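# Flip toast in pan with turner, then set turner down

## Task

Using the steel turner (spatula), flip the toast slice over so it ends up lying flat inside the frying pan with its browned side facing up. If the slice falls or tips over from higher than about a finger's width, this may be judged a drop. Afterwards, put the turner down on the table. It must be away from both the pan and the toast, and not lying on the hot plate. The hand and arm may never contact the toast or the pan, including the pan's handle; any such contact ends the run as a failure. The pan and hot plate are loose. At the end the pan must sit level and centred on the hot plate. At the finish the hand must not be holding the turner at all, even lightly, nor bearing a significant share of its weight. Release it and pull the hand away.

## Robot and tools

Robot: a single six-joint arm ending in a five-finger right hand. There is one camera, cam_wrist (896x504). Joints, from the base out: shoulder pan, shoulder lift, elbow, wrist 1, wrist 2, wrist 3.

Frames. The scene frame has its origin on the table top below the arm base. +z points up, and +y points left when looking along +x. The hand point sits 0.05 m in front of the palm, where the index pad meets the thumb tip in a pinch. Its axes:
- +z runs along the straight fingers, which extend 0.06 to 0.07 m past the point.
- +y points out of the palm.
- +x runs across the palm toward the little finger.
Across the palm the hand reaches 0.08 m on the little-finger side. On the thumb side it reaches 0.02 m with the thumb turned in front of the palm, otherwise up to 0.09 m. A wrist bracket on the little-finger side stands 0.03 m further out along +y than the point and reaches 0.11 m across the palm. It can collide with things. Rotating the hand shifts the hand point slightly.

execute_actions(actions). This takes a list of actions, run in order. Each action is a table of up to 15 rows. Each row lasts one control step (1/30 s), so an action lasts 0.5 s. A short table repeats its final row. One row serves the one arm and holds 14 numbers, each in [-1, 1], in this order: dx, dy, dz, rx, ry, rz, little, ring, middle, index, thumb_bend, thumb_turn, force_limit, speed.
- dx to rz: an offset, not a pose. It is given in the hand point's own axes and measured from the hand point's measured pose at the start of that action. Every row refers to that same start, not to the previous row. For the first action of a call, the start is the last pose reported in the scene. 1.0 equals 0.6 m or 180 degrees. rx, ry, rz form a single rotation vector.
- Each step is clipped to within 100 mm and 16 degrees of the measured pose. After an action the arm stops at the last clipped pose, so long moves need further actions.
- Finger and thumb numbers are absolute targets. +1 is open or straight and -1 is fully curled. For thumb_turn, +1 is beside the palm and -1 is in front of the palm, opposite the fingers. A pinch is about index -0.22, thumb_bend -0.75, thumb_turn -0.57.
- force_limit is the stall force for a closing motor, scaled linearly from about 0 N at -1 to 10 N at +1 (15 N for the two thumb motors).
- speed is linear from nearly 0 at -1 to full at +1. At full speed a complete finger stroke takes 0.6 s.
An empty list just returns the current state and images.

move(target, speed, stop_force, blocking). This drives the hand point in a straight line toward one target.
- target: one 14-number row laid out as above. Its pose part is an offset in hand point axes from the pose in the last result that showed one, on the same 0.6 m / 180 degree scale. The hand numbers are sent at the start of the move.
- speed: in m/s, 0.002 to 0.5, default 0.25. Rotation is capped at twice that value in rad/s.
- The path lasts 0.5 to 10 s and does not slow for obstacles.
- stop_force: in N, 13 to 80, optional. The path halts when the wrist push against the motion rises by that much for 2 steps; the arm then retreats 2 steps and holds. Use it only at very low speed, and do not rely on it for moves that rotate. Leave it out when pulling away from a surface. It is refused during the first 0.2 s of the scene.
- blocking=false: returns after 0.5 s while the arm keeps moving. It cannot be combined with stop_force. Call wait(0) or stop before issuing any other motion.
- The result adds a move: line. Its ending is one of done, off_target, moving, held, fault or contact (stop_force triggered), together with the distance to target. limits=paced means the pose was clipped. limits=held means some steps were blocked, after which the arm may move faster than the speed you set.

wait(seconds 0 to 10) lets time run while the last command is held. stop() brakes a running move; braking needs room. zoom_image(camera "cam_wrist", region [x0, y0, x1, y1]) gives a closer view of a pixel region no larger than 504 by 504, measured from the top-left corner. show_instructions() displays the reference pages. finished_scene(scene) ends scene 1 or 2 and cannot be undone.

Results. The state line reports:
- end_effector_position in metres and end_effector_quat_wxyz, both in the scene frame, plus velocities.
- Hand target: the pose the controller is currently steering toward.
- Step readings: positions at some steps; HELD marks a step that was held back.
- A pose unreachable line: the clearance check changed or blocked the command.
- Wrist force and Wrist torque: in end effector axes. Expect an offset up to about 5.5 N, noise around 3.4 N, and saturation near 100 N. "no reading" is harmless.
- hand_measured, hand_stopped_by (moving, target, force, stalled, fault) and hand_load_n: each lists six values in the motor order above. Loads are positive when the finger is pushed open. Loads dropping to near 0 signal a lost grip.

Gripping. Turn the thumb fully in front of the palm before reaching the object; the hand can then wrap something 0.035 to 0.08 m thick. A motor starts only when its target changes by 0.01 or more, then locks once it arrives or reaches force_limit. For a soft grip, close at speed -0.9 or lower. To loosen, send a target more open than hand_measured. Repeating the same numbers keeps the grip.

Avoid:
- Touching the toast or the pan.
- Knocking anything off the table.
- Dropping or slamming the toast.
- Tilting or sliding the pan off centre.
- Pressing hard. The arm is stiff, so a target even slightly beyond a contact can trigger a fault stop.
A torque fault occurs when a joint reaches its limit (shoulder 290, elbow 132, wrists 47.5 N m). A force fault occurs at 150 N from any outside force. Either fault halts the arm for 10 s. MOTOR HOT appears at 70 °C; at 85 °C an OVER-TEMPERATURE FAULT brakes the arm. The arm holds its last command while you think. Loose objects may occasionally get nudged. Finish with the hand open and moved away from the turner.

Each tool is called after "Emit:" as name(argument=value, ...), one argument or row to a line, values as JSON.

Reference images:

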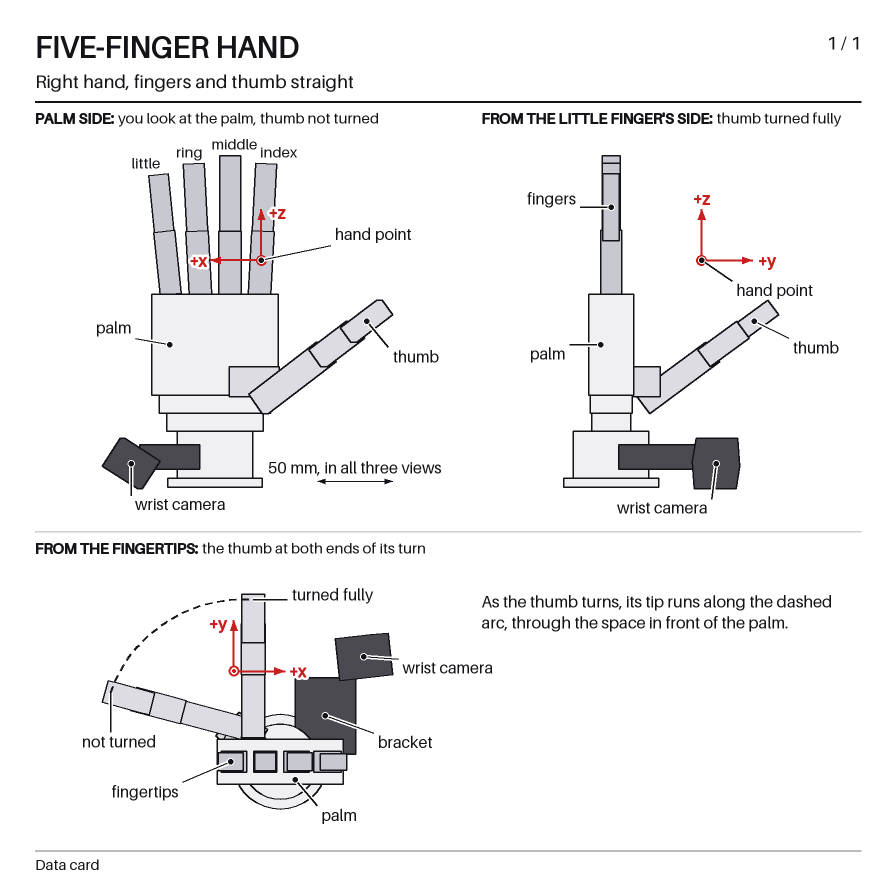

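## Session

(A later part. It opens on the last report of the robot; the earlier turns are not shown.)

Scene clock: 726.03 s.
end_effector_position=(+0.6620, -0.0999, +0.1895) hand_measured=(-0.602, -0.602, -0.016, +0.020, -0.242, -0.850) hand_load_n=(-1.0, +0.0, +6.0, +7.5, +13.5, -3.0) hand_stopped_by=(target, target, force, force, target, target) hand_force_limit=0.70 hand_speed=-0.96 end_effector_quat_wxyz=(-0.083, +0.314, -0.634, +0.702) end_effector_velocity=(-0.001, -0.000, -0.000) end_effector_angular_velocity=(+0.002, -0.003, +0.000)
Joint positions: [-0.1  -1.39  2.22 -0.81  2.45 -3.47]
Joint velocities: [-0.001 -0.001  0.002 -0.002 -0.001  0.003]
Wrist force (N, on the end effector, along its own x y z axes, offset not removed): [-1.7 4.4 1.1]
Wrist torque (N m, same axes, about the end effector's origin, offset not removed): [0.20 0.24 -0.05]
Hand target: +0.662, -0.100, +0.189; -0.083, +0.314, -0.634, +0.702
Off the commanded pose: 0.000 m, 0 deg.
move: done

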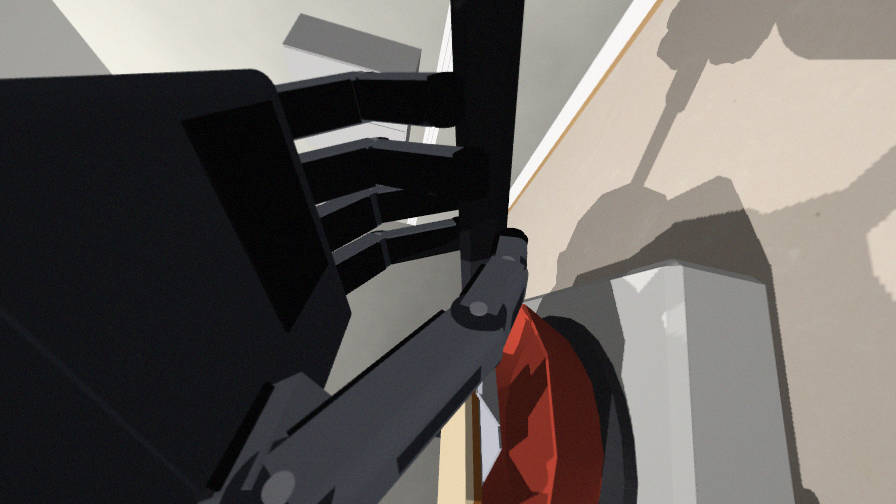

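Emit:
move(
  target=[-0.0242,-0.004,0.0048,0,0,0,-0.6,-0.6,-0.65,-0.7,-0.25,-0.85,0.7,-0.96],
  speed=0.012,
)

Emit:
zoom_image(
  camera="cam_wrist",
  region=[380, 350, 560, 504],
)

Scene clock: 729.40 s.
end_effector_position=(+0.6755, -0.0945, +0.1868) hand_measured=(-0.602, -0.602, -0.016, +0.020, -0.242, -0.850) hand_load_n=(-1.0, +0.0, +6.0, +7.5, +13.5, -3.0) hand_stopped_by=(target, target, force, force, target, target) hand_force_limit=0.70 hand_speed=-0.96 end_effector_quat_wxyz=(-0.083, +0.314, -0.634, +0.702) end_effector_velocity=(+0.002, +0.001, +0.000) end_effector_angular_velocity=(+0.000, -0.002, +0.000)
Joint positions: [-0.086 -1.365  2.194 -0.809  2.463 -3.469]
Joint velocities: [ 0.001  0.002 -0.003 -0.     0.001  0.001]
Wrist force (N, on the end effector, along its own x y z axes, offset not removed): [-0.5 3.7 1.9]
Wrist torque (N m, same axes, about the end effector's origin, offset not removed): [0.08 -0.01 0.03]
Hand target: +0.676, -0.094, +0.187; -0.083, +0.314, -0.634, +0.702
Off the commanded pose: 0.000 m, 0 deg.
move: done

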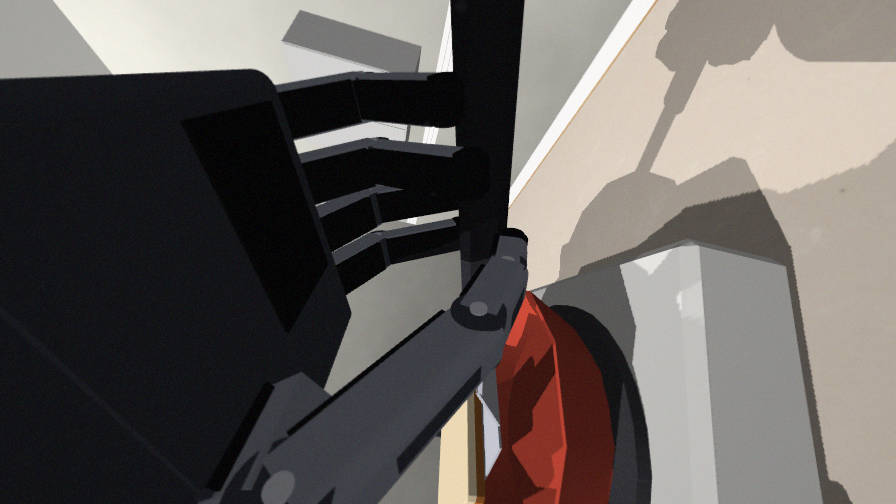

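Region (380, 350, 560, 504) of cam_wrist's 896x504 image, scaled by 2.800, with more detail than that image has; it fills the top 431 rows of this view, and the rest is white.

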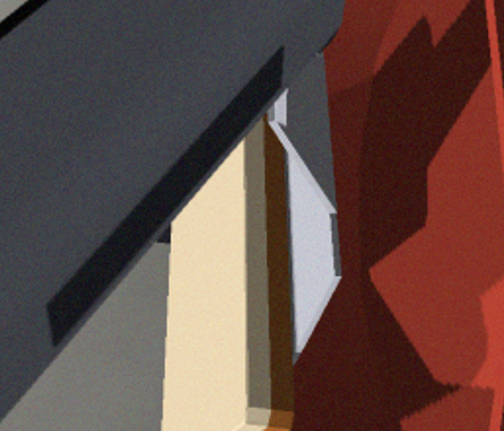

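Emit:
move(
  target=[-0.0194,-0.0032,0.0038,0,0,0,-0.6,-0.6,-0.65,-0.7,-0.25,-0.85,0.7,-0.96],
  speed=0.012,
)

Emit:
zoom_image(
  camera="cam_wrist",
  region=[380, 350, 560, 504],
)

Scene clock: 739.10 s.
end_effector_position=(+0.6864, -0.0901, +0.1847) hand_measured=(-0.602, -0.602, -0.016, +0.020, -0.242, -0.850) hand_load_n=(-0.5, +0.0, +6.0, +7.5, +13.5, -3.5) hand_stopped_by=(target, target, force, force, target, target) hand_force_limit=0.70 hand_speed=-0.96 end_effector_quat_wxyz=(-0.083, +0.314, -0.634, +0.702) end_effector_velocity=(+0.001, +0.000, -0.001) end_effector_angular_velocity=(-0.000, +0.001, -0.001)
Joint positions: [-0.076 -1.345  2.173 -0.808  2.474 -3.469]
Joint velocities: [ 0.002  0.004 -0.002 -0.001  0.003 -0.   ]
Wrist force (N, on the end effector, along its own x y z axes, offset not removed): [0.9 2.5 1.9]
Wrist torque (N m, same axes, about the end effector's origin, offset not removed): [-0.05 0.04 -0.01]
Hand target: +0.686, -0.090, +0.185; -0.083, +0.314, -0.634, +0.702
Off the commanded pose: 0.000 m, 0 deg.
move: done

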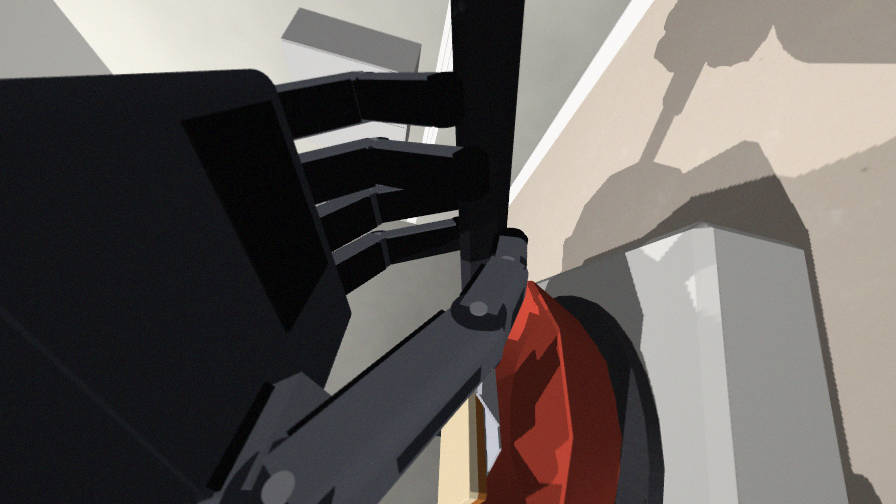

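Region (380, 350, 560, 504) of cam_wrist's 896x504 image, scaled by 2.800, with more detail than that image has; it fills the top 431 rows of this view, and the rest is white.

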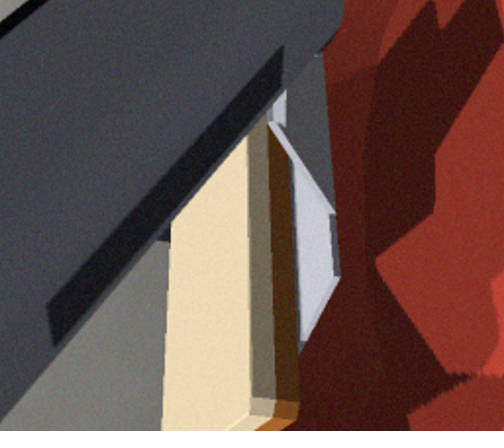

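Emit:
move(
  target=[0.0102,-0.014,-0.001,0,0,0,-0.6,-0.6,-0.65,-0.7,-0.25,-0.85,0.7,-0.96],
  speed=0.012,
)

Emit:
zoom_image(
  camera="cam_wrist",
  region=[380, 350, 560, 504],
)

Scene clock: 743.13 s.
end_effector_position=(+0.6836, -0.0912, +0.1946) hand_measured=(-0.602, -0.602, -0.016, +0.020, -0.242, -0.850) hand_load_n=(-1.0, +0.0, +6.0, +7.5, +13.5, -3.0) hand_stopped_by=(target, target, force, force, target, target) hand_force_limit=0.70 hand_speed=-0.96 end_effector_quat_wxyz=(-0.083, +0.314, -0.634, +0.702) end_effector_velocity=(-0.001, -0.000, +0.002) end_effector_angular_velocity=(+0.000, +0.000, +0.000)
Joint positions: [-0.078 -1.364  2.172 -0.789  2.471 -3.469]
Joint velocities: [-0.001 -0.004 -0.     0.005 -0.001  0.   ]
Wrist force (N, on the end effector, along its own x y z axes, offset not removed): [-1.3 3.4 1.8]
Wrist torque (N m, same axes, about the end effector's origin, offset not removed): [0.07 0.08 -0.02]
Hand target: +0.684, -0.091, +0.195; -0.083, +0.314, -0.634, +0.702
Off the commanded pose: 0.000 m, 0 deg.
move: done

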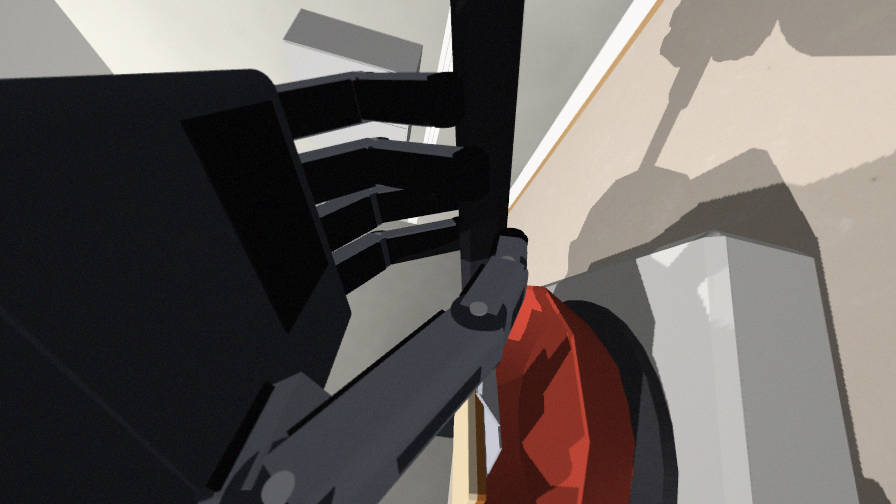

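Region (380, 350, 560, 504) of cam_wrist's 896x504 image, scaled by 2.800, with more detail than that image has; it fills the top 431 rows of this view, and the rest is white.

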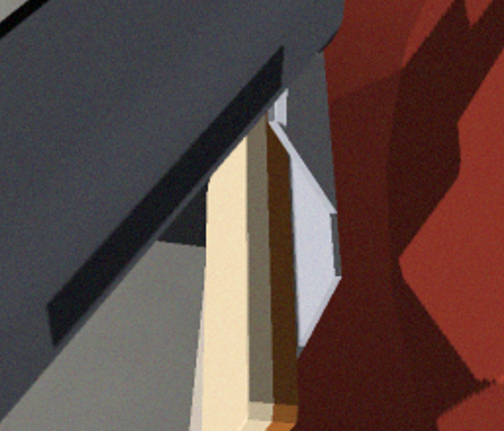

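Emit:
move(
  target=[-0.0113,-0.0019,0.0022,0,0,0,-0.6,-0.6,-0.65,-0.7,-0.25,-0.85,0.7,-0.96],
  speed=0.01,
)

Emit:
zoom_image(
  camera="cam_wrist",
  region=[380, 350, 560, 504],
)

Scene clock: 748.30 s.
end_effector_position=(+0.6899, -0.0886, +0.1934) hand_measured=(-0.602, -0.602, -0.016, +0.020, -0.242, -0.850) hand_load_n=(-1.0, +0.0, +6.0, +7.5, +13.5, -3.0) hand_stopped_by=(target, target, force, force, target, target) hand_force_limit=0.70 hand_speed=-0.96 end_effector_quat_wxyz=(-0.083, +0.314, -0.634, +0.702) end_effector_velocity=(+0.001, +0.000, -0.001) end_effector_angular_velocity=(+0.001, +0.002, -0.002)
Joint positions: [-0.072 -1.353  2.16  -0.788  2.477 -3.469]
Joint velocities: [ 0.001  0.002 -0.002  0.002  0.002  0.001]
Wrist force (N, on the end effector, along its own x y z axes, offset not removed): [-0.4 4.2 0.5]
Wrist torque (N m, same axes, about the end effector's origin, offset not removed): [0.18 -0.08 -0.07]
Hand target: +0.690, -0.089, +0.193; -0.083, +0.314, -0.634, +0.702
Off the commanded pose: 0.000 m, 0 deg.
move: done

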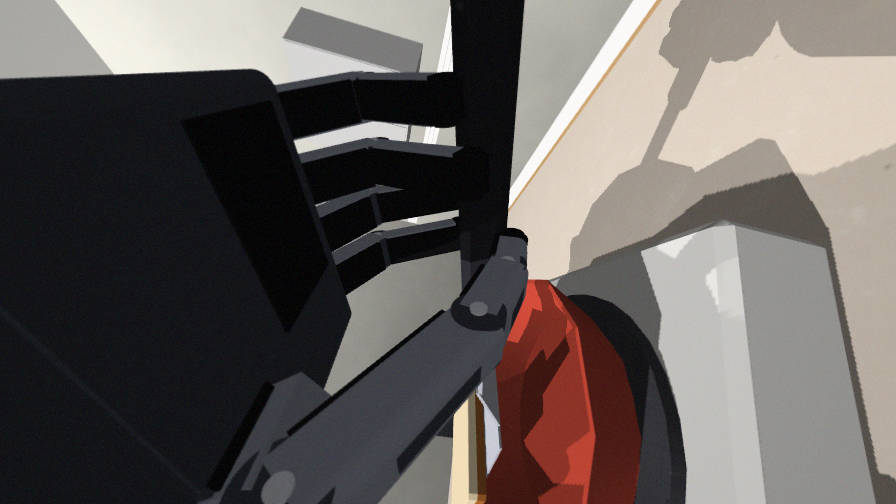

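Region (380, 350, 560, 504) of cam_wrist's 896x504 image, scaled by 2.800, with more detail than that image has; it fills the top 431 rows of this view, and the rest is white.

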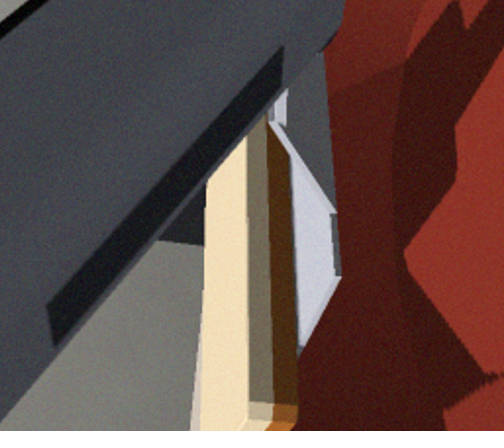

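Emit:
move(
  target=[0.0022,-0.0063,0,0,0,0,-0.6,-0.6,-0.65,-0.7,-0.25,-0.85,0.7,-0.96],
  speed=0.01,
)

Emit:
move(
  target=[0.0231,0.0082,-0.0049,0,0,0,-0.6,-0.6,-0.65,-0.7,-0.25,-0.85,0.7,-0.96],
  speed=0.012,
)

Emit:
zoom_image(
  camera="cam_wrist",
  region=[380, 350, 560, 504],
)

Scene clock: 750.67 s.
end_effector_position=(+0.6899, -0.0886, +0.1973) hand_measured=(-0.602, -0.602, -0.016, +0.020, -0.242, -0.850) hand_load_n=(-1.0, +0.0, +6.0, +7.5, +13.5, -3.0) hand_stopped_by=(target, target, force, force, target, target) hand_force_limit=0.70 hand_speed=-0.96 end_effector_quat_wxyz=(-0.083, +0.314, -0.634, +0.702) end_effector_velocity=(+0.000, +0.000, +0.001) end_effector_angular_velocity=(+0.000, -0.001, -0.000)
Joint positions: [-0.072 -1.358  2.158 -0.78   2.477 -3.469]
Joint velocities: [ 0.    -0.001 -0.001  0.002  0.     0.001]
Wrist force (N, on the end effector, along its own x y z axes, offset not removed): [0.4 4.2 0.4]
Wrist torque (N m, same axes, about the end effector's origin, offset not removed): [0.29 -0.24 0.07]
Hand target: +0.690, -0.089, +0.197; -0.083, +0.314, -0.634, +0.702
Off the commanded pose: 0.000 m, 0 deg.
move: done

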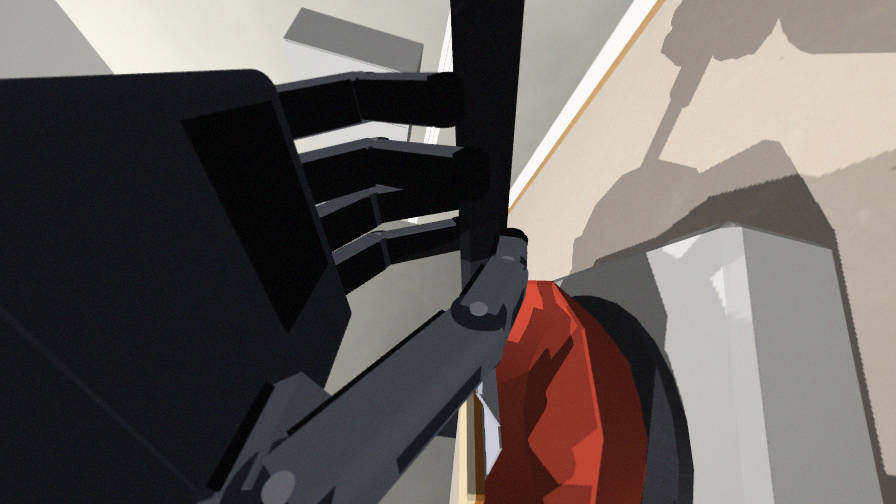

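Scene clock: 752.13 s.
end_effector_position=(+0.6761, -0.0941, +0.1973) hand_measured=(-0.602, -0.602, -0.016, +0.020, -0.242, -0.850) hand_load_n=(-1.0, +0.0, +6.0, +7.5, +13.5, -3.0) hand_stopped_by=(target, target, force, force, target, target) hand_force_limit=0.70 hand_speed=-0.96 end_effector_quat_wxyz=(-0.083, +0.314, -0.634, +0.702) end_effector_velocity=(-0.002, -0.001, -0.001) end_effector_angular_velocity=(-0.000, +0.003, -0.001)
Joint positions: [-0.085 -1.379  2.186 -0.787  2.464 -3.469]
Joint velocities: [-0.001 -0.001  0.003  0.    -0.001 -0.001]
Wrist force (N, on the end effector, along its own x y z axes, offset not removed): [-1.3 4.8 1.6]
Wrist torque (N m, same axes, about the end effector's origin, offset not removed): [0.16 -0.05 -0.03]
Hand target: +0.676, -0.094, +0.197; -0.083, +0.314, -0.634, +0.702
Off the commanded pose: 0.000 m, 0 deg.
move: done

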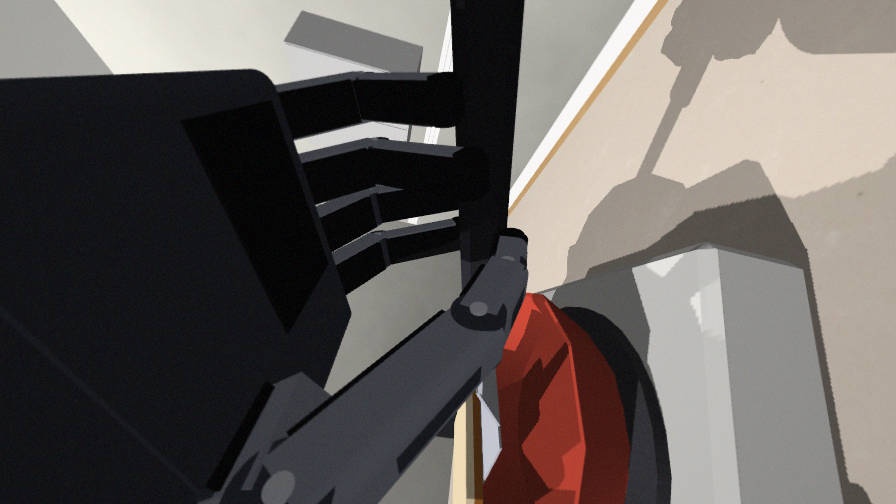

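Region (380, 350, 560, 504) of cam_wrist's 896x504 image, scaled by 2.800, with more detail than that image has; it fills the top 431 rows of this view, and the rest is white.

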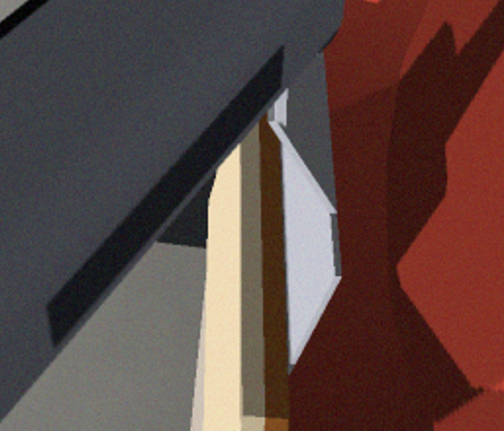

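Emit:
move(
  target=[-0.0103,-0.0113,0.0027,-0.0051,-0.0018,-0.0272,-0.6,-0.6,-0.65,-0.7,-0.25,-0.85,0.7,-0.96],
  speed=0.012,
)

Emit:
zoom_image(
  camera="cam_wrist",
  region=[380, 350, 560, 504],
)

Scene clock: 759.60 s.
end_effector_position=(+0.6838, -0.0911, +0.2016) hand_measured=(-0.602, -0.602, -0.016, +0.020, -0.242, -0.850) hand_load_n=(-1.0, +0.0, +6.0, +7.5, +13.5, -3.0) hand_stopped_by=(target, target, force, force, target, target) hand_force_limit=0.70 hand_speed=-0.96 end_effector_quat_wxyz=(-0.052, +0.343, -0.625, +0.699) end_effector_velocity=(-0.000, -0.000, +0.001) end_effector_angular_velocity=(-0.001, +0.003, -0.002)
Joint positions: [-0.073 -1.367  2.147 -0.732  2.477 -3.532]
Joint velocities: [ 0.    -0.    -0.002  0.002  0.002 -0.003]
Wrist force (N, on the end effector, along its own x y z axes, offset not removed): [-1.3 3.6 -0.3]
Wrist torque (N m, same axes, about the end effector's origin, offset not removed): [0.15 0.00 0.03]
Hand target: +0.684, -0.091, +0.202; -0.052, +0.343, -0.625, +0.699
Off the commanded pose: 0.000 m, 0 deg.
move: done

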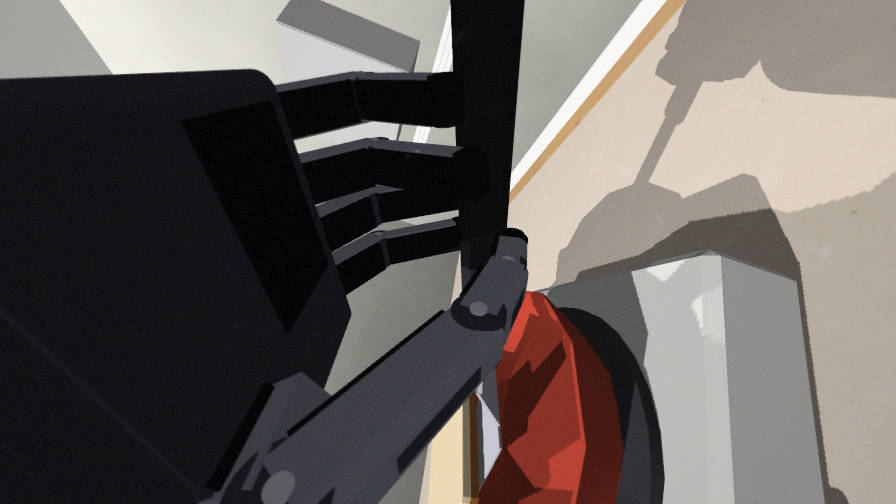

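Region (380, 350, 560, 504) of cam_wrist's 896x504 image, scaled by 2.800, with more detail than that image has; it fills the top 431 rows of this view, and the rest is white.

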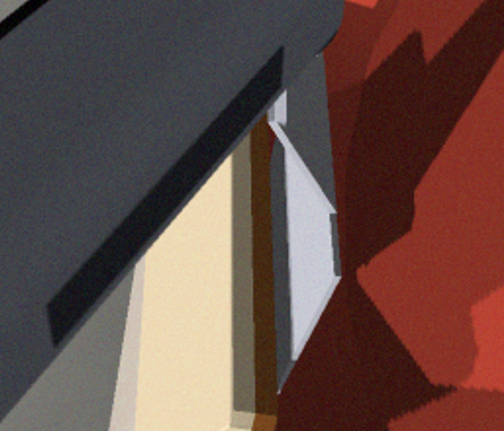

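Emit:
move(
  target=[-0.0152,0.0515,-0.0007,0.0102,0.0037,0.0545,-0.6,-0.6,-0.65,-0.7,-0.25,-0.85,0.7,-0.96],
  speed=0.025,
)

Emit:
zoom_image(
  camera="cam_wrist",
  region=[380, 350, 560, 504],
)

Scene clock: 779.90 s.
end_effector_position=(+0.6794, -0.0927, +0.1698) hand_measured=(-0.602, -0.602, -0.016, +0.020, -0.242, -0.850) hand_load_n=(-0.5, +0.0, +6.0, +7.5, +13.5, -3.0) hand_stopped_by=(target, target, force, force, target, target) hand_force_limit=0.70 hand_speed=-0.96 end_effector_quat_wxyz=(+0.113, -0.284, +0.641, -0.704) end_effector_velocity=(+0.000, +0.000, -0.001) end_effector_angular_velocity=(+0.003, -0.008, +0.001)
Joint positions: [-0.086 -1.337  2.216 -0.886  2.464 -3.405]
Joint velocities: [-0.     0.002  0.002 -0.007 -0.001  0.006]
Wrist force (N, on the end effector, along its own x y z axes, offset not removed): [-2.2 3.5 2.5]
Wrist torque (N m, same axes, about the end effector's origin, offset not removed): [0.02 0.15 -0.16]
Hand target: +0.679, -0.093, +0.170; +0.114, -0.284, +0.641, -0.704
Off the commanded pose: 0.000 m, 0 deg.
move: done

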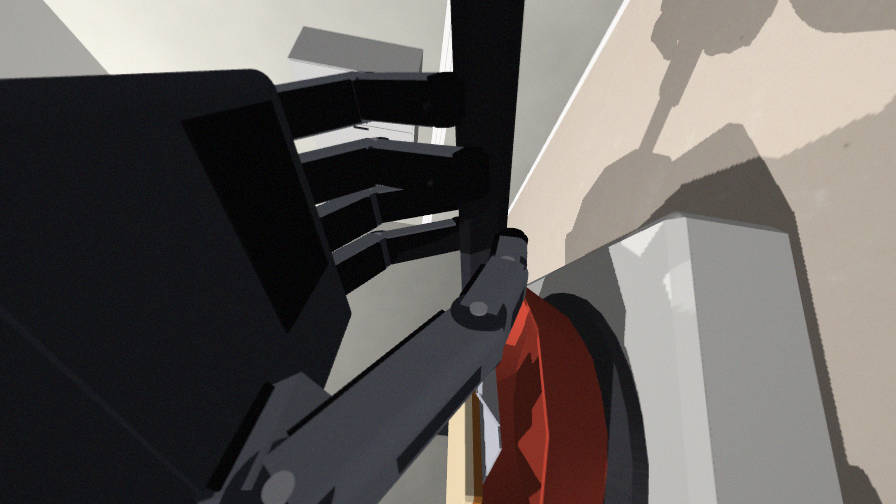

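Region (380, 350, 560, 504) of cam_wrist's 896x504 image, scaled by 2.800, with more detail than that image has; it fills the top 431 rows of this view, and the rest is white.

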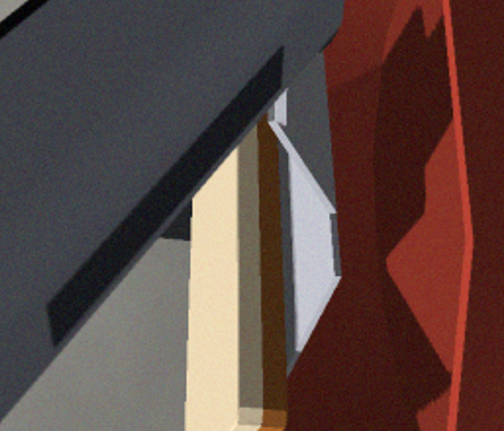

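Emit:
move(
  target=[-0.0103,0.0327,0,0.0061,0.0022,0.0327,-0.6,-0.6,-0.65,-0.7,-0.25,-0.85,0.7,-0.96],
  speed=0.02,
)

Emit:
zoom_image(
  camera="cam_wrist",
  region=[380, 350, 560, 504],
)

Scene clock: 784.70 s.
end_effector_position=(+0.6804, -0.0925, +0.1493) hand_measured=(-0.602, -0.602, -0.016, +0.020, -0.242, -0.850) hand_load_n=(-1.0, +0.0, +6.0, +7.5, +13.5, -3.5) hand_stopped_by=(target, target, force, force, target, target) hand_force_limit=0.70 hand_speed=-0.96 end_effector_quat_wxyz=(+0.150, -0.247, +0.649, -0.704) end_effector_velocity=(+0.001, +0.000, +0.001) end_effector_angular_velocity=(+0.002, -0.009, +0.000)
Joint positions: [-0.091 -1.303  2.247 -0.983  2.462 -3.327]
Joint velocities: [-0.    -0.     0.001 -0.007 -0.     0.004]
Wrist force (N, on the end effector, along its own x y z axes, offset not removed): [-1.6 2.8 -0.4]
Wrist torque (N m, same axes, about the end effector's origin, offset not removed): [0.06 0.20 -0.10]
Hand target: +0.680, -0.092, +0.149; +0.150, -0.247, +0.649, -0.704
Off the commanded pose: 0.000 m, 0 deg.
move: done

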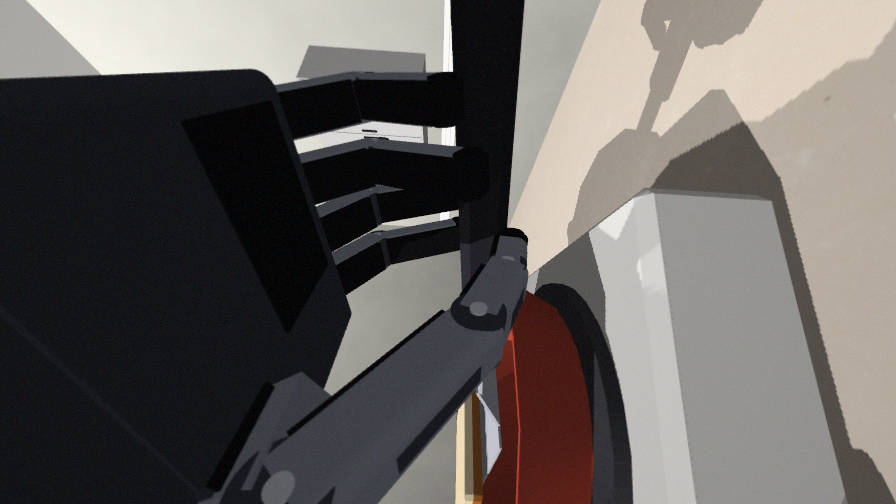

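Region (380, 350, 560, 504) of cam_wrist's 896x504 image, scaled by 2.800, with more detail than that image has; it fills the top 431 rows of this view, and the rest is white.

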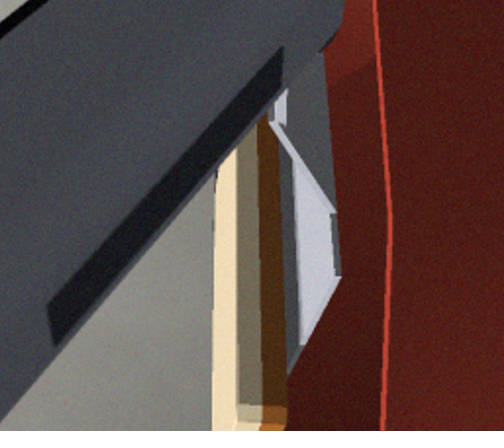

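Emit:
move(
  target=[0.001,-0.0066,0.0003,0,0,0,-0.6,-0.6,-0.65,-0.7,-0.25,-0.85,0.7,-0.96],
  speed=0.006,
)

Emit:
zoom_image(
  camera="cam_wrist",
  region=[380, 350, 560, 504],
)

Scene clock: 788.77 s.
end_effector_position=(+0.6805, -0.0925, +0.1533) hand_measured=(-0.602, -0.602, -0.016, +0.020, -0.242, -0.850) hand_load_n=(-1.0, +0.0, +6.0, +7.0, +14.0, -3.5) hand_stopped_by=(target, target, force, force, target, target) hand_force_limit=0.70 hand_speed=-0.96 end_effector_quat_wxyz=(+0.150, -0.247, +0.649, -0.704) end_effector_velocity=(-0.001, -0.000, -0.001) end_effector_angular_velocity=(-0.000, +0.003, -0.001)
Joint positions: [-0.091 -1.31   2.245 -0.974  2.462 -3.327]
Joint velocities: [-0.     0.    -0.     0.003  0.001 -0.001]
Wrist force (N, on the end effector, along its own x y z axes, offset not removed): [-0.6 5.0 1.7]
Wrist torque (N m, same axes, about the end effector's origin, offset not removed): [0.14 -0.05 -0.06]
Hand target: +0.680, -0.092, +0.153; +0.150, -0.247, +0.649, -0.704
Off the commanded pose: 0.000 m, 0 deg.
move: done

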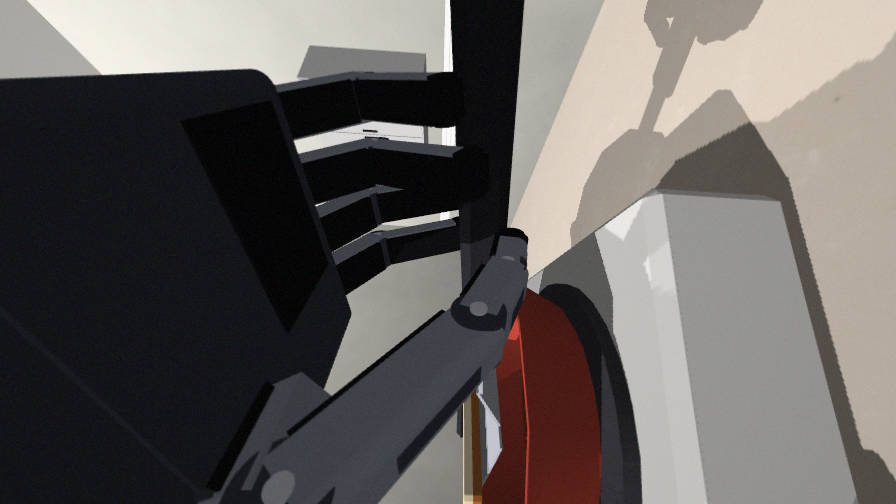

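Region (380, 350, 560, 504) of cam_wrist's 896x504 image, scaled by 2.800, with more detail than that image has; it fills the top 431 rows of this view, and the rest is white.

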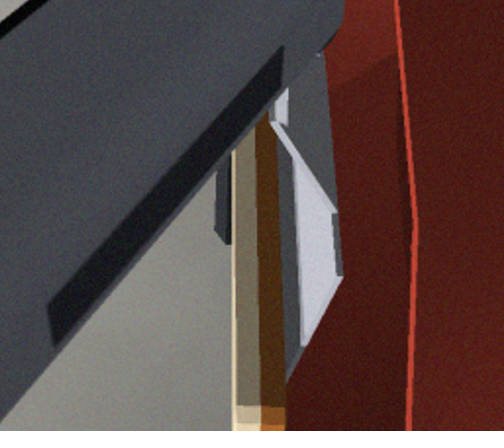

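Emit:
move(
  target=[0.0127,0.0035,-0.0025,0,0,0,-0.6,-0.6,-0.65,-0.7,-0.25,-0.85,0.7,-0.96],
  speed=0.006,
)

Emit:
zoom_image(
  camera="cam_wrist",
  region=[380, 350, 560, 504],
)

Scene clock: 792.23 s.
end_effector_position=(+0.6731, -0.0955, +0.1523) hand_measured=(-0.602, -0.602, -0.016, +0.020, -0.242, -0.850) hand_load_n=(-1.0, +0.0, +6.0, +7.0, +14.0, -3.5) hand_stopped_by=(target, target, force, force, target, target) hand_force_limit=0.70 hand_speed=-0.96 end_effector_quat_wxyz=(+0.150, -0.247, +0.649, -0.704) end_effector_velocity=(-0.000, -0.000, +0.000) end_effector_angular_velocity=(-0.001, -0.001, +0.001)
Joint positions: [-0.099 -1.318  2.26  -0.981  2.455 -3.327]
Joint velocities: [-0.001 -0.001  0.002 -0.003 -0.001 -0.001]
Wrist force (N, on the end effector, along its own x y z axes, offset not removed): [-0.7 3.3 1.1]
Wrist torque (N m, same axes, about the end effector's origin, offset not removed): [0.03 -0.02 -0.11]
Hand target: +0.673, -0.096, +0.152; +0.150, -0.247, +0.649, -0.704
Off the commanded pose: 0.000 m, 0 deg.
move: done

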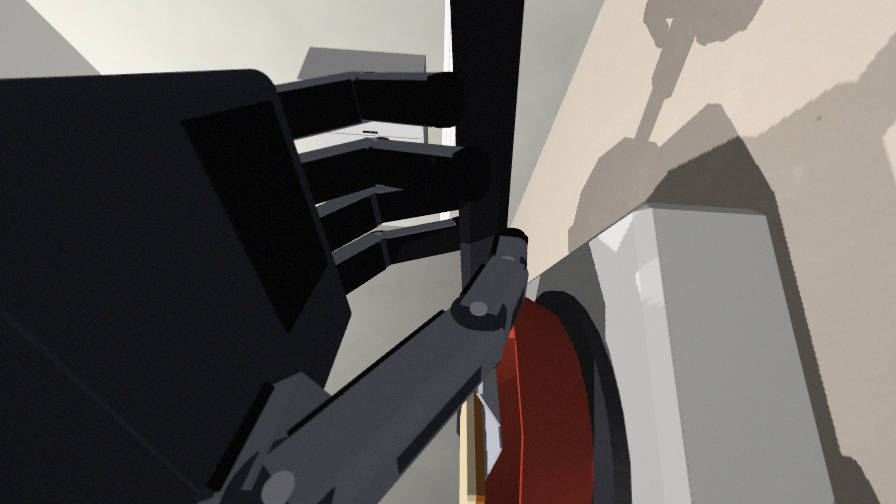

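Region (380, 350, 560, 504) of cam_wrist's 896x504 image, scaled by 2.800, with more detail than that image has; it fills the top 431 rows of this view, and the rest is white.

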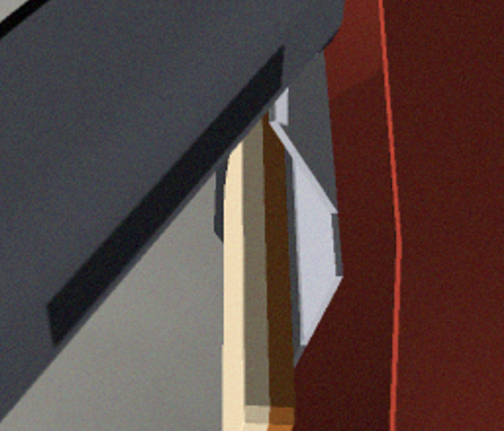

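Emit:
move(
  target=[0.0244,0.0027,-0.0047,0,0,0,-0.6,-0.6,-0.65,-0.7,-0.25,-0.85,0.7,-0.96],
  speed=0.01,
)

Emit:
zoom_image(
  camera="cam_wrist",
  region=[380, 350, 560, 504],
)

Scene clock: 795.50 s.
end_effector_position=(+0.6593, -0.1011, +0.1529) hand_measured=(-0.602, -0.602, -0.016, +0.020, -0.242, -0.850) hand_load_n=(-1.0, +0.0, +6.0, +7.0, +14.0, -3.5) hand_stopped_by=(target, target, force, force, target, target) hand_force_limit=0.70 hand_speed=-0.96 end_effector_quat_wxyz=(+0.150, -0.247, +0.649, -0.704) end_effector_velocity=(-0.002, -0.000, -0.000) end_effector_angular_velocity=(+0.000, +0.000, +0.000)
Joint positions: [-0.113 -1.339  2.288 -0.987  2.44  -3.326]
Joint velocities: [-0.001 -0.002  0.003 -0.001 -0.001  0.   ]
Wrist force (N, on the end effector, along its own x y z axes, offset not removed): [-1.8 4.3 0.3]
Wrist torque (N m, same axes, about the end effector's origin, offset not removed): [0.29 0.25 -0.10]
Hand target: +0.659, -0.101, +0.153; +0.150, -0.247, +0.649, -0.704
Off the commanded pose: 0.000 m, 0 deg.
move: done

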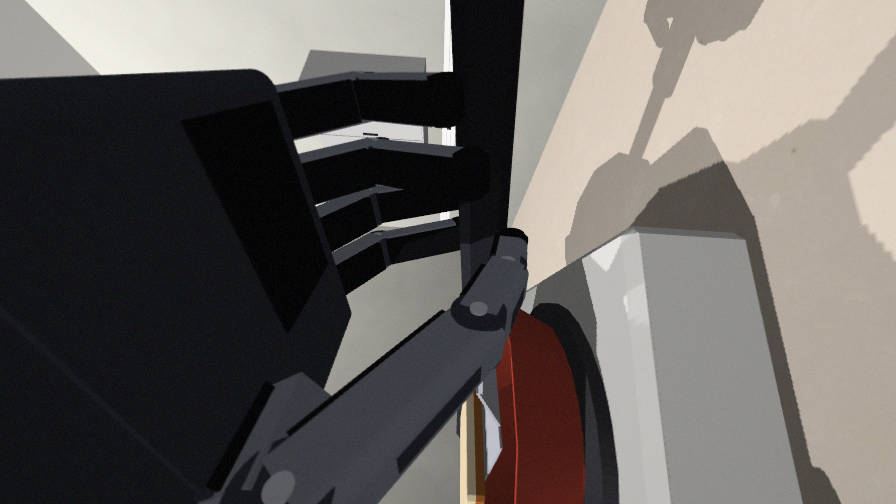

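Region (380, 350, 560, 504) of cam_wrist's 896x504 image, scaled by 2.800, with more detail than that image has; it fills the top 431 rows of this view, and the rest is white.

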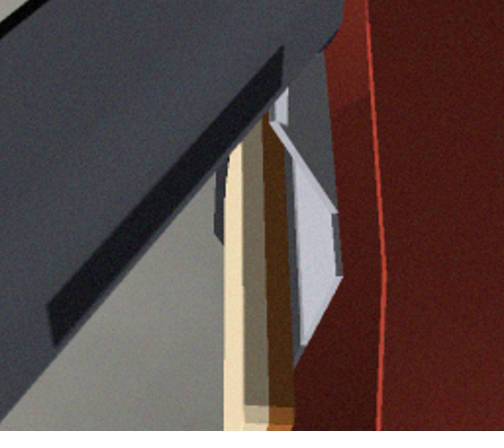

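Emit:
move(
  target=[-0.0028,-0.0327,0.0028,-0.0061,-0.0022,-0.0327,-0.6,-0.6,-0.65,-0.7,-0.25,-0.85,0.7,-0.96],
  speed=0.025,
)

Emit:
move(
  target=[-0.0242,-0.004,0.0048,0,0,0,-0.6,-0.6,-0.65,-0.7,-0.25,-0.85,0.7,-0.96],
  speed=0.012,
)

Emit:
zoom_image(
  camera="cam_wrist",
  region=[380, 350, 560, 504],
)

Scene clock: 799.97 s.
end_effector_position=(+0.6638, -0.0994, +0.1720) hand_measured=(-0.602, -0.602, -0.016, +0.020, -0.242, -0.850) hand_load_n=(-1.0, +0.0, +6.0, +7.0, +14.0, -3.5) hand_stopped_by=(target, target, force, force, target, target) hand_force_limit=0.70 hand_speed=-0.96 end_effector_quat_wxyz=(+0.113, -0.284, +0.641, -0.704) end_effector_velocity=(+0.000, +0.000, -0.000) end_effector_angular_velocity=(-0.002, +0.009, +0.000)
Joint positions: [-0.103 -1.364  2.246 -0.89   2.447 -3.405]
Joint velocities: [ 0.001  0.001 -0.003  0.007  0.001 -0.005]
Wrist force (N, on the end effector, along its own x y z axes, offset not removed): [-2.6 4.9 2.1]
Wrist torque (N m, same axes, about the end effector's origin, offset not removed): [0.18 0.25 -0.06]
Hand target: +0.664, -0.099, +0.172; +0.113, -0.284, +0.641, -0.704
Off the commanded pose: 0.000 m, 0 deg.
move: done

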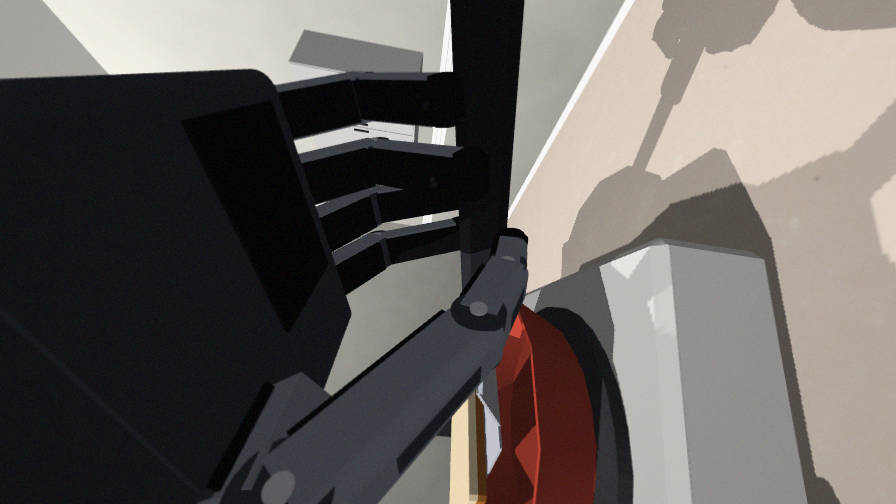

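Scene clock: 801.43 s.
end_effector_position=(+0.6775, -0.0938, +0.1707) hand_measured=(-0.602, -0.602, -0.016, +0.020, -0.242, -0.850) hand_load_n=(-1.0, +0.0, +6.0, +7.5, +13.5, -3.5) hand_stopped_by=(target, target, force, force, target, target) hand_force_limit=0.70 hand_speed=-0.96 end_effector_quat_wxyz=(+0.114, -0.284, +0.641, -0.704) end_effector_velocity=(+0.001, +0.001, -0.001) end_effector_angular_velocity=(+0.000, +0.002, +0.000)
Joint positions: [-0.089 -1.341  2.219 -0.886  2.462 -3.405]
Joint velocities: [ 0.001  0.003 -0.003  0.001  0.001 -0.   ]
Wrist force (N, on the end effector, along its own x y z axes, offset not removed): [-1.0 5.5 -0.6]
Wrist torque (N m, same axes, about the end effector's origin, offset not removed): [0.53 0.13 0.03]
Hand target: +0.678, -0.094, +0.171; +0.113, -0.284, +0.641, -0.704
Off the commanded pose: 0.000 m, 0 deg.
move: done

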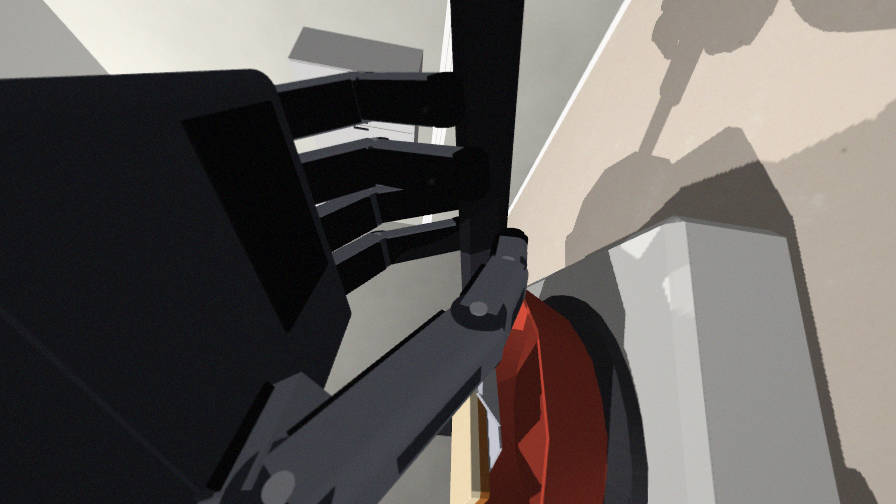

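Region (380, 350, 560, 504) of cam_wrist's 896x504 image, scaled by 2.800, with more detail than that image has; it fills the top 431 rows of this view, and the rest is white.

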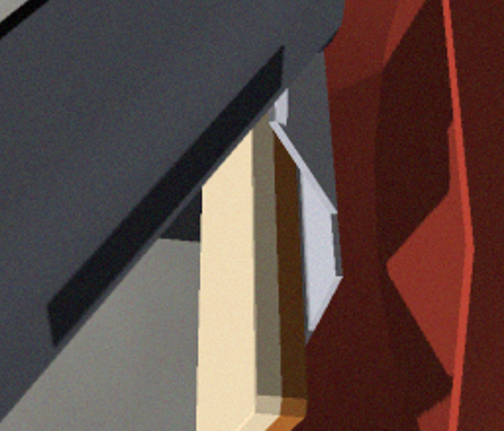

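Emit:
move(
  target=[0.0042,-0.0161,0.0003,0,0,0,-0.6,-0.6,-0.65,-0.7,-0.25,-0.85,0.7,-0.96],
  speed=0.02,
)

Emit:
move(
  target=[0.0348,0.0089,-0.0071,0,0,0,-0.6,-0.6,-0.65,-0.7,-0.25,-0.85,0.7,-0.96],
  speed=0.025,
)

Emit:
zoom_image(
  camera="cam_wrist",
  region=[380, 350, 560, 504],
)

Scene clock: 808.67 s.
end_effector_position=(+0.6776, -0.0938, +0.1805) hand_measured=(-0.602, -0.602, -0.016, +0.020, -0.242, -0.850) hand_load_n=(-1.0, +0.0, +6.0, +7.0, +14.0, -3.5) hand_stopped_by=(target, target, force, force, target, target) hand_force_limit=0.70 hand_speed=-0.96 end_effector_quat_wxyz=(+0.113, -0.284, +0.641, -0.704) end_effector_velocity=(-0.000, -0.000, +0.002) end_effector_angular_velocity=(+0.001, -0.001, -0.001)
Joint positions: [-0.089 -1.356  2.213 -0.865  2.461 -3.405]
Joint velocities: [-0.    -0.003 -0.001  0.004  0.001  0.001]
Wrist force (N, on the end effector, along its own x y z axes, offset not removed): [-0.5 4.2 0.2]
Wrist torque (N m, same axes, about the end effector's origin, offset not removed): [0.22 -0.04 -0.05]
Hand target: +0.678, -0.094, +0.181; +0.114, -0.284, +0.641, -0.704
Off the commanded pose: 0.000 m, 0 deg.
move: done

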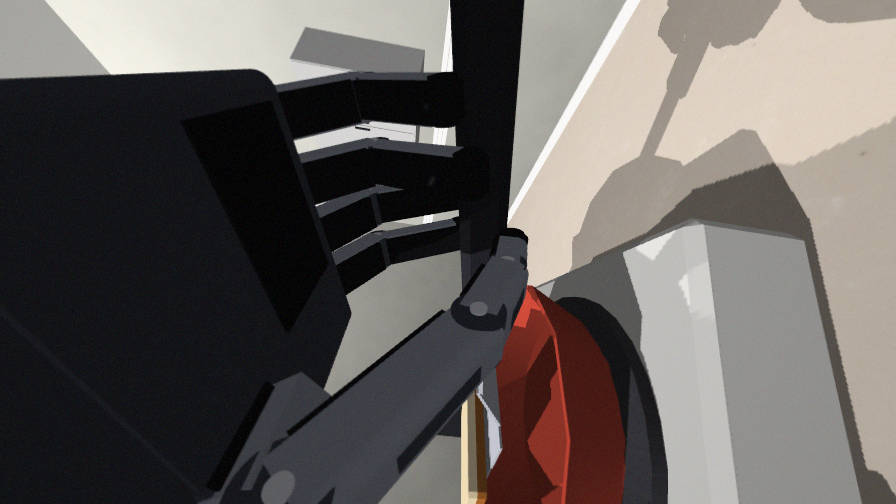

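Scene clock: 809.83 s.
end_effector_position=(+0.6573, -0.1020, +0.1806) hand_measured=(-0.602, -0.602, -0.016, +0.020, -0.242, -0.850) hand_load_n=(-1.0, +0.0, +6.0, +7.0, +14.0, -3.5) hand_stopped_by=(target, target, force, force, target, target) hand_force_limit=0.70 hand_speed=-0.96 end_effector_quat_wxyz=(+0.113, -0.284, +0.641, -0.704) end_effector_velocity=(-0.002, -0.001, -0.001) end_effector_angular_velocity=(-0.000, +0.003, +0.001)
Joint positions: [-0.11  -1.387  2.254 -0.874  2.44  -3.405]
Joint velocities: [-0.002 -0.002  0.003  0.001 -0.003 -0.001]
Wrist force (N, on the end effector, along its own x y z axes, offset not removed): [-1.8 4.6 2.1]
Wrist torque (N m, same axes, about the end effector's origin, offset not removed): [0.18 0.11 -0.05]
Hand target: +0.657, -0.102, +0.181; +0.113, -0.284, +0.641, -0.704
Off the commanded pose: 0.000 m, 0 deg.
move: done

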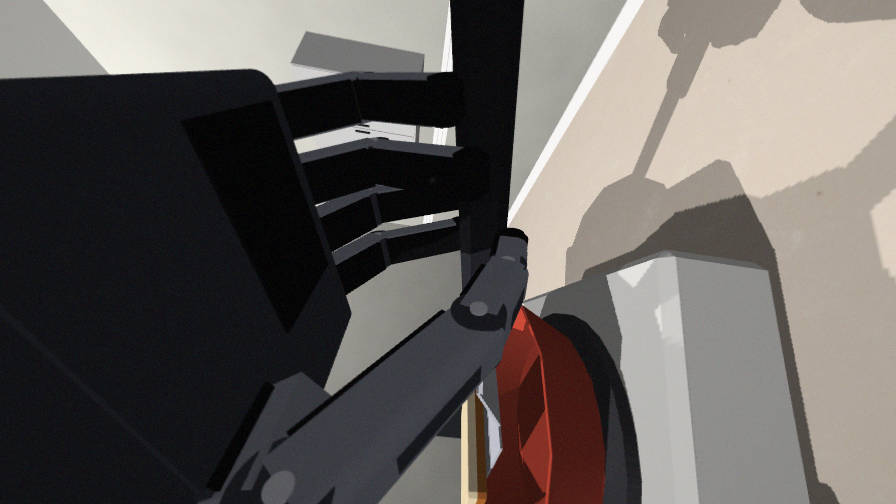

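Region (380, 350, 560, 504) of cam_wrist's 896x504 image, scaled by 2.800, with more detail than that image has; it fills the top 431 rows of this view, and the rest is white.

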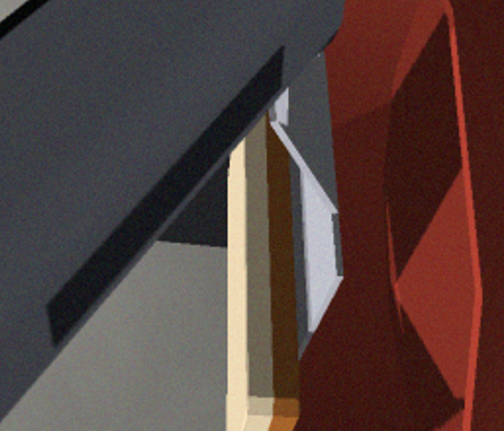

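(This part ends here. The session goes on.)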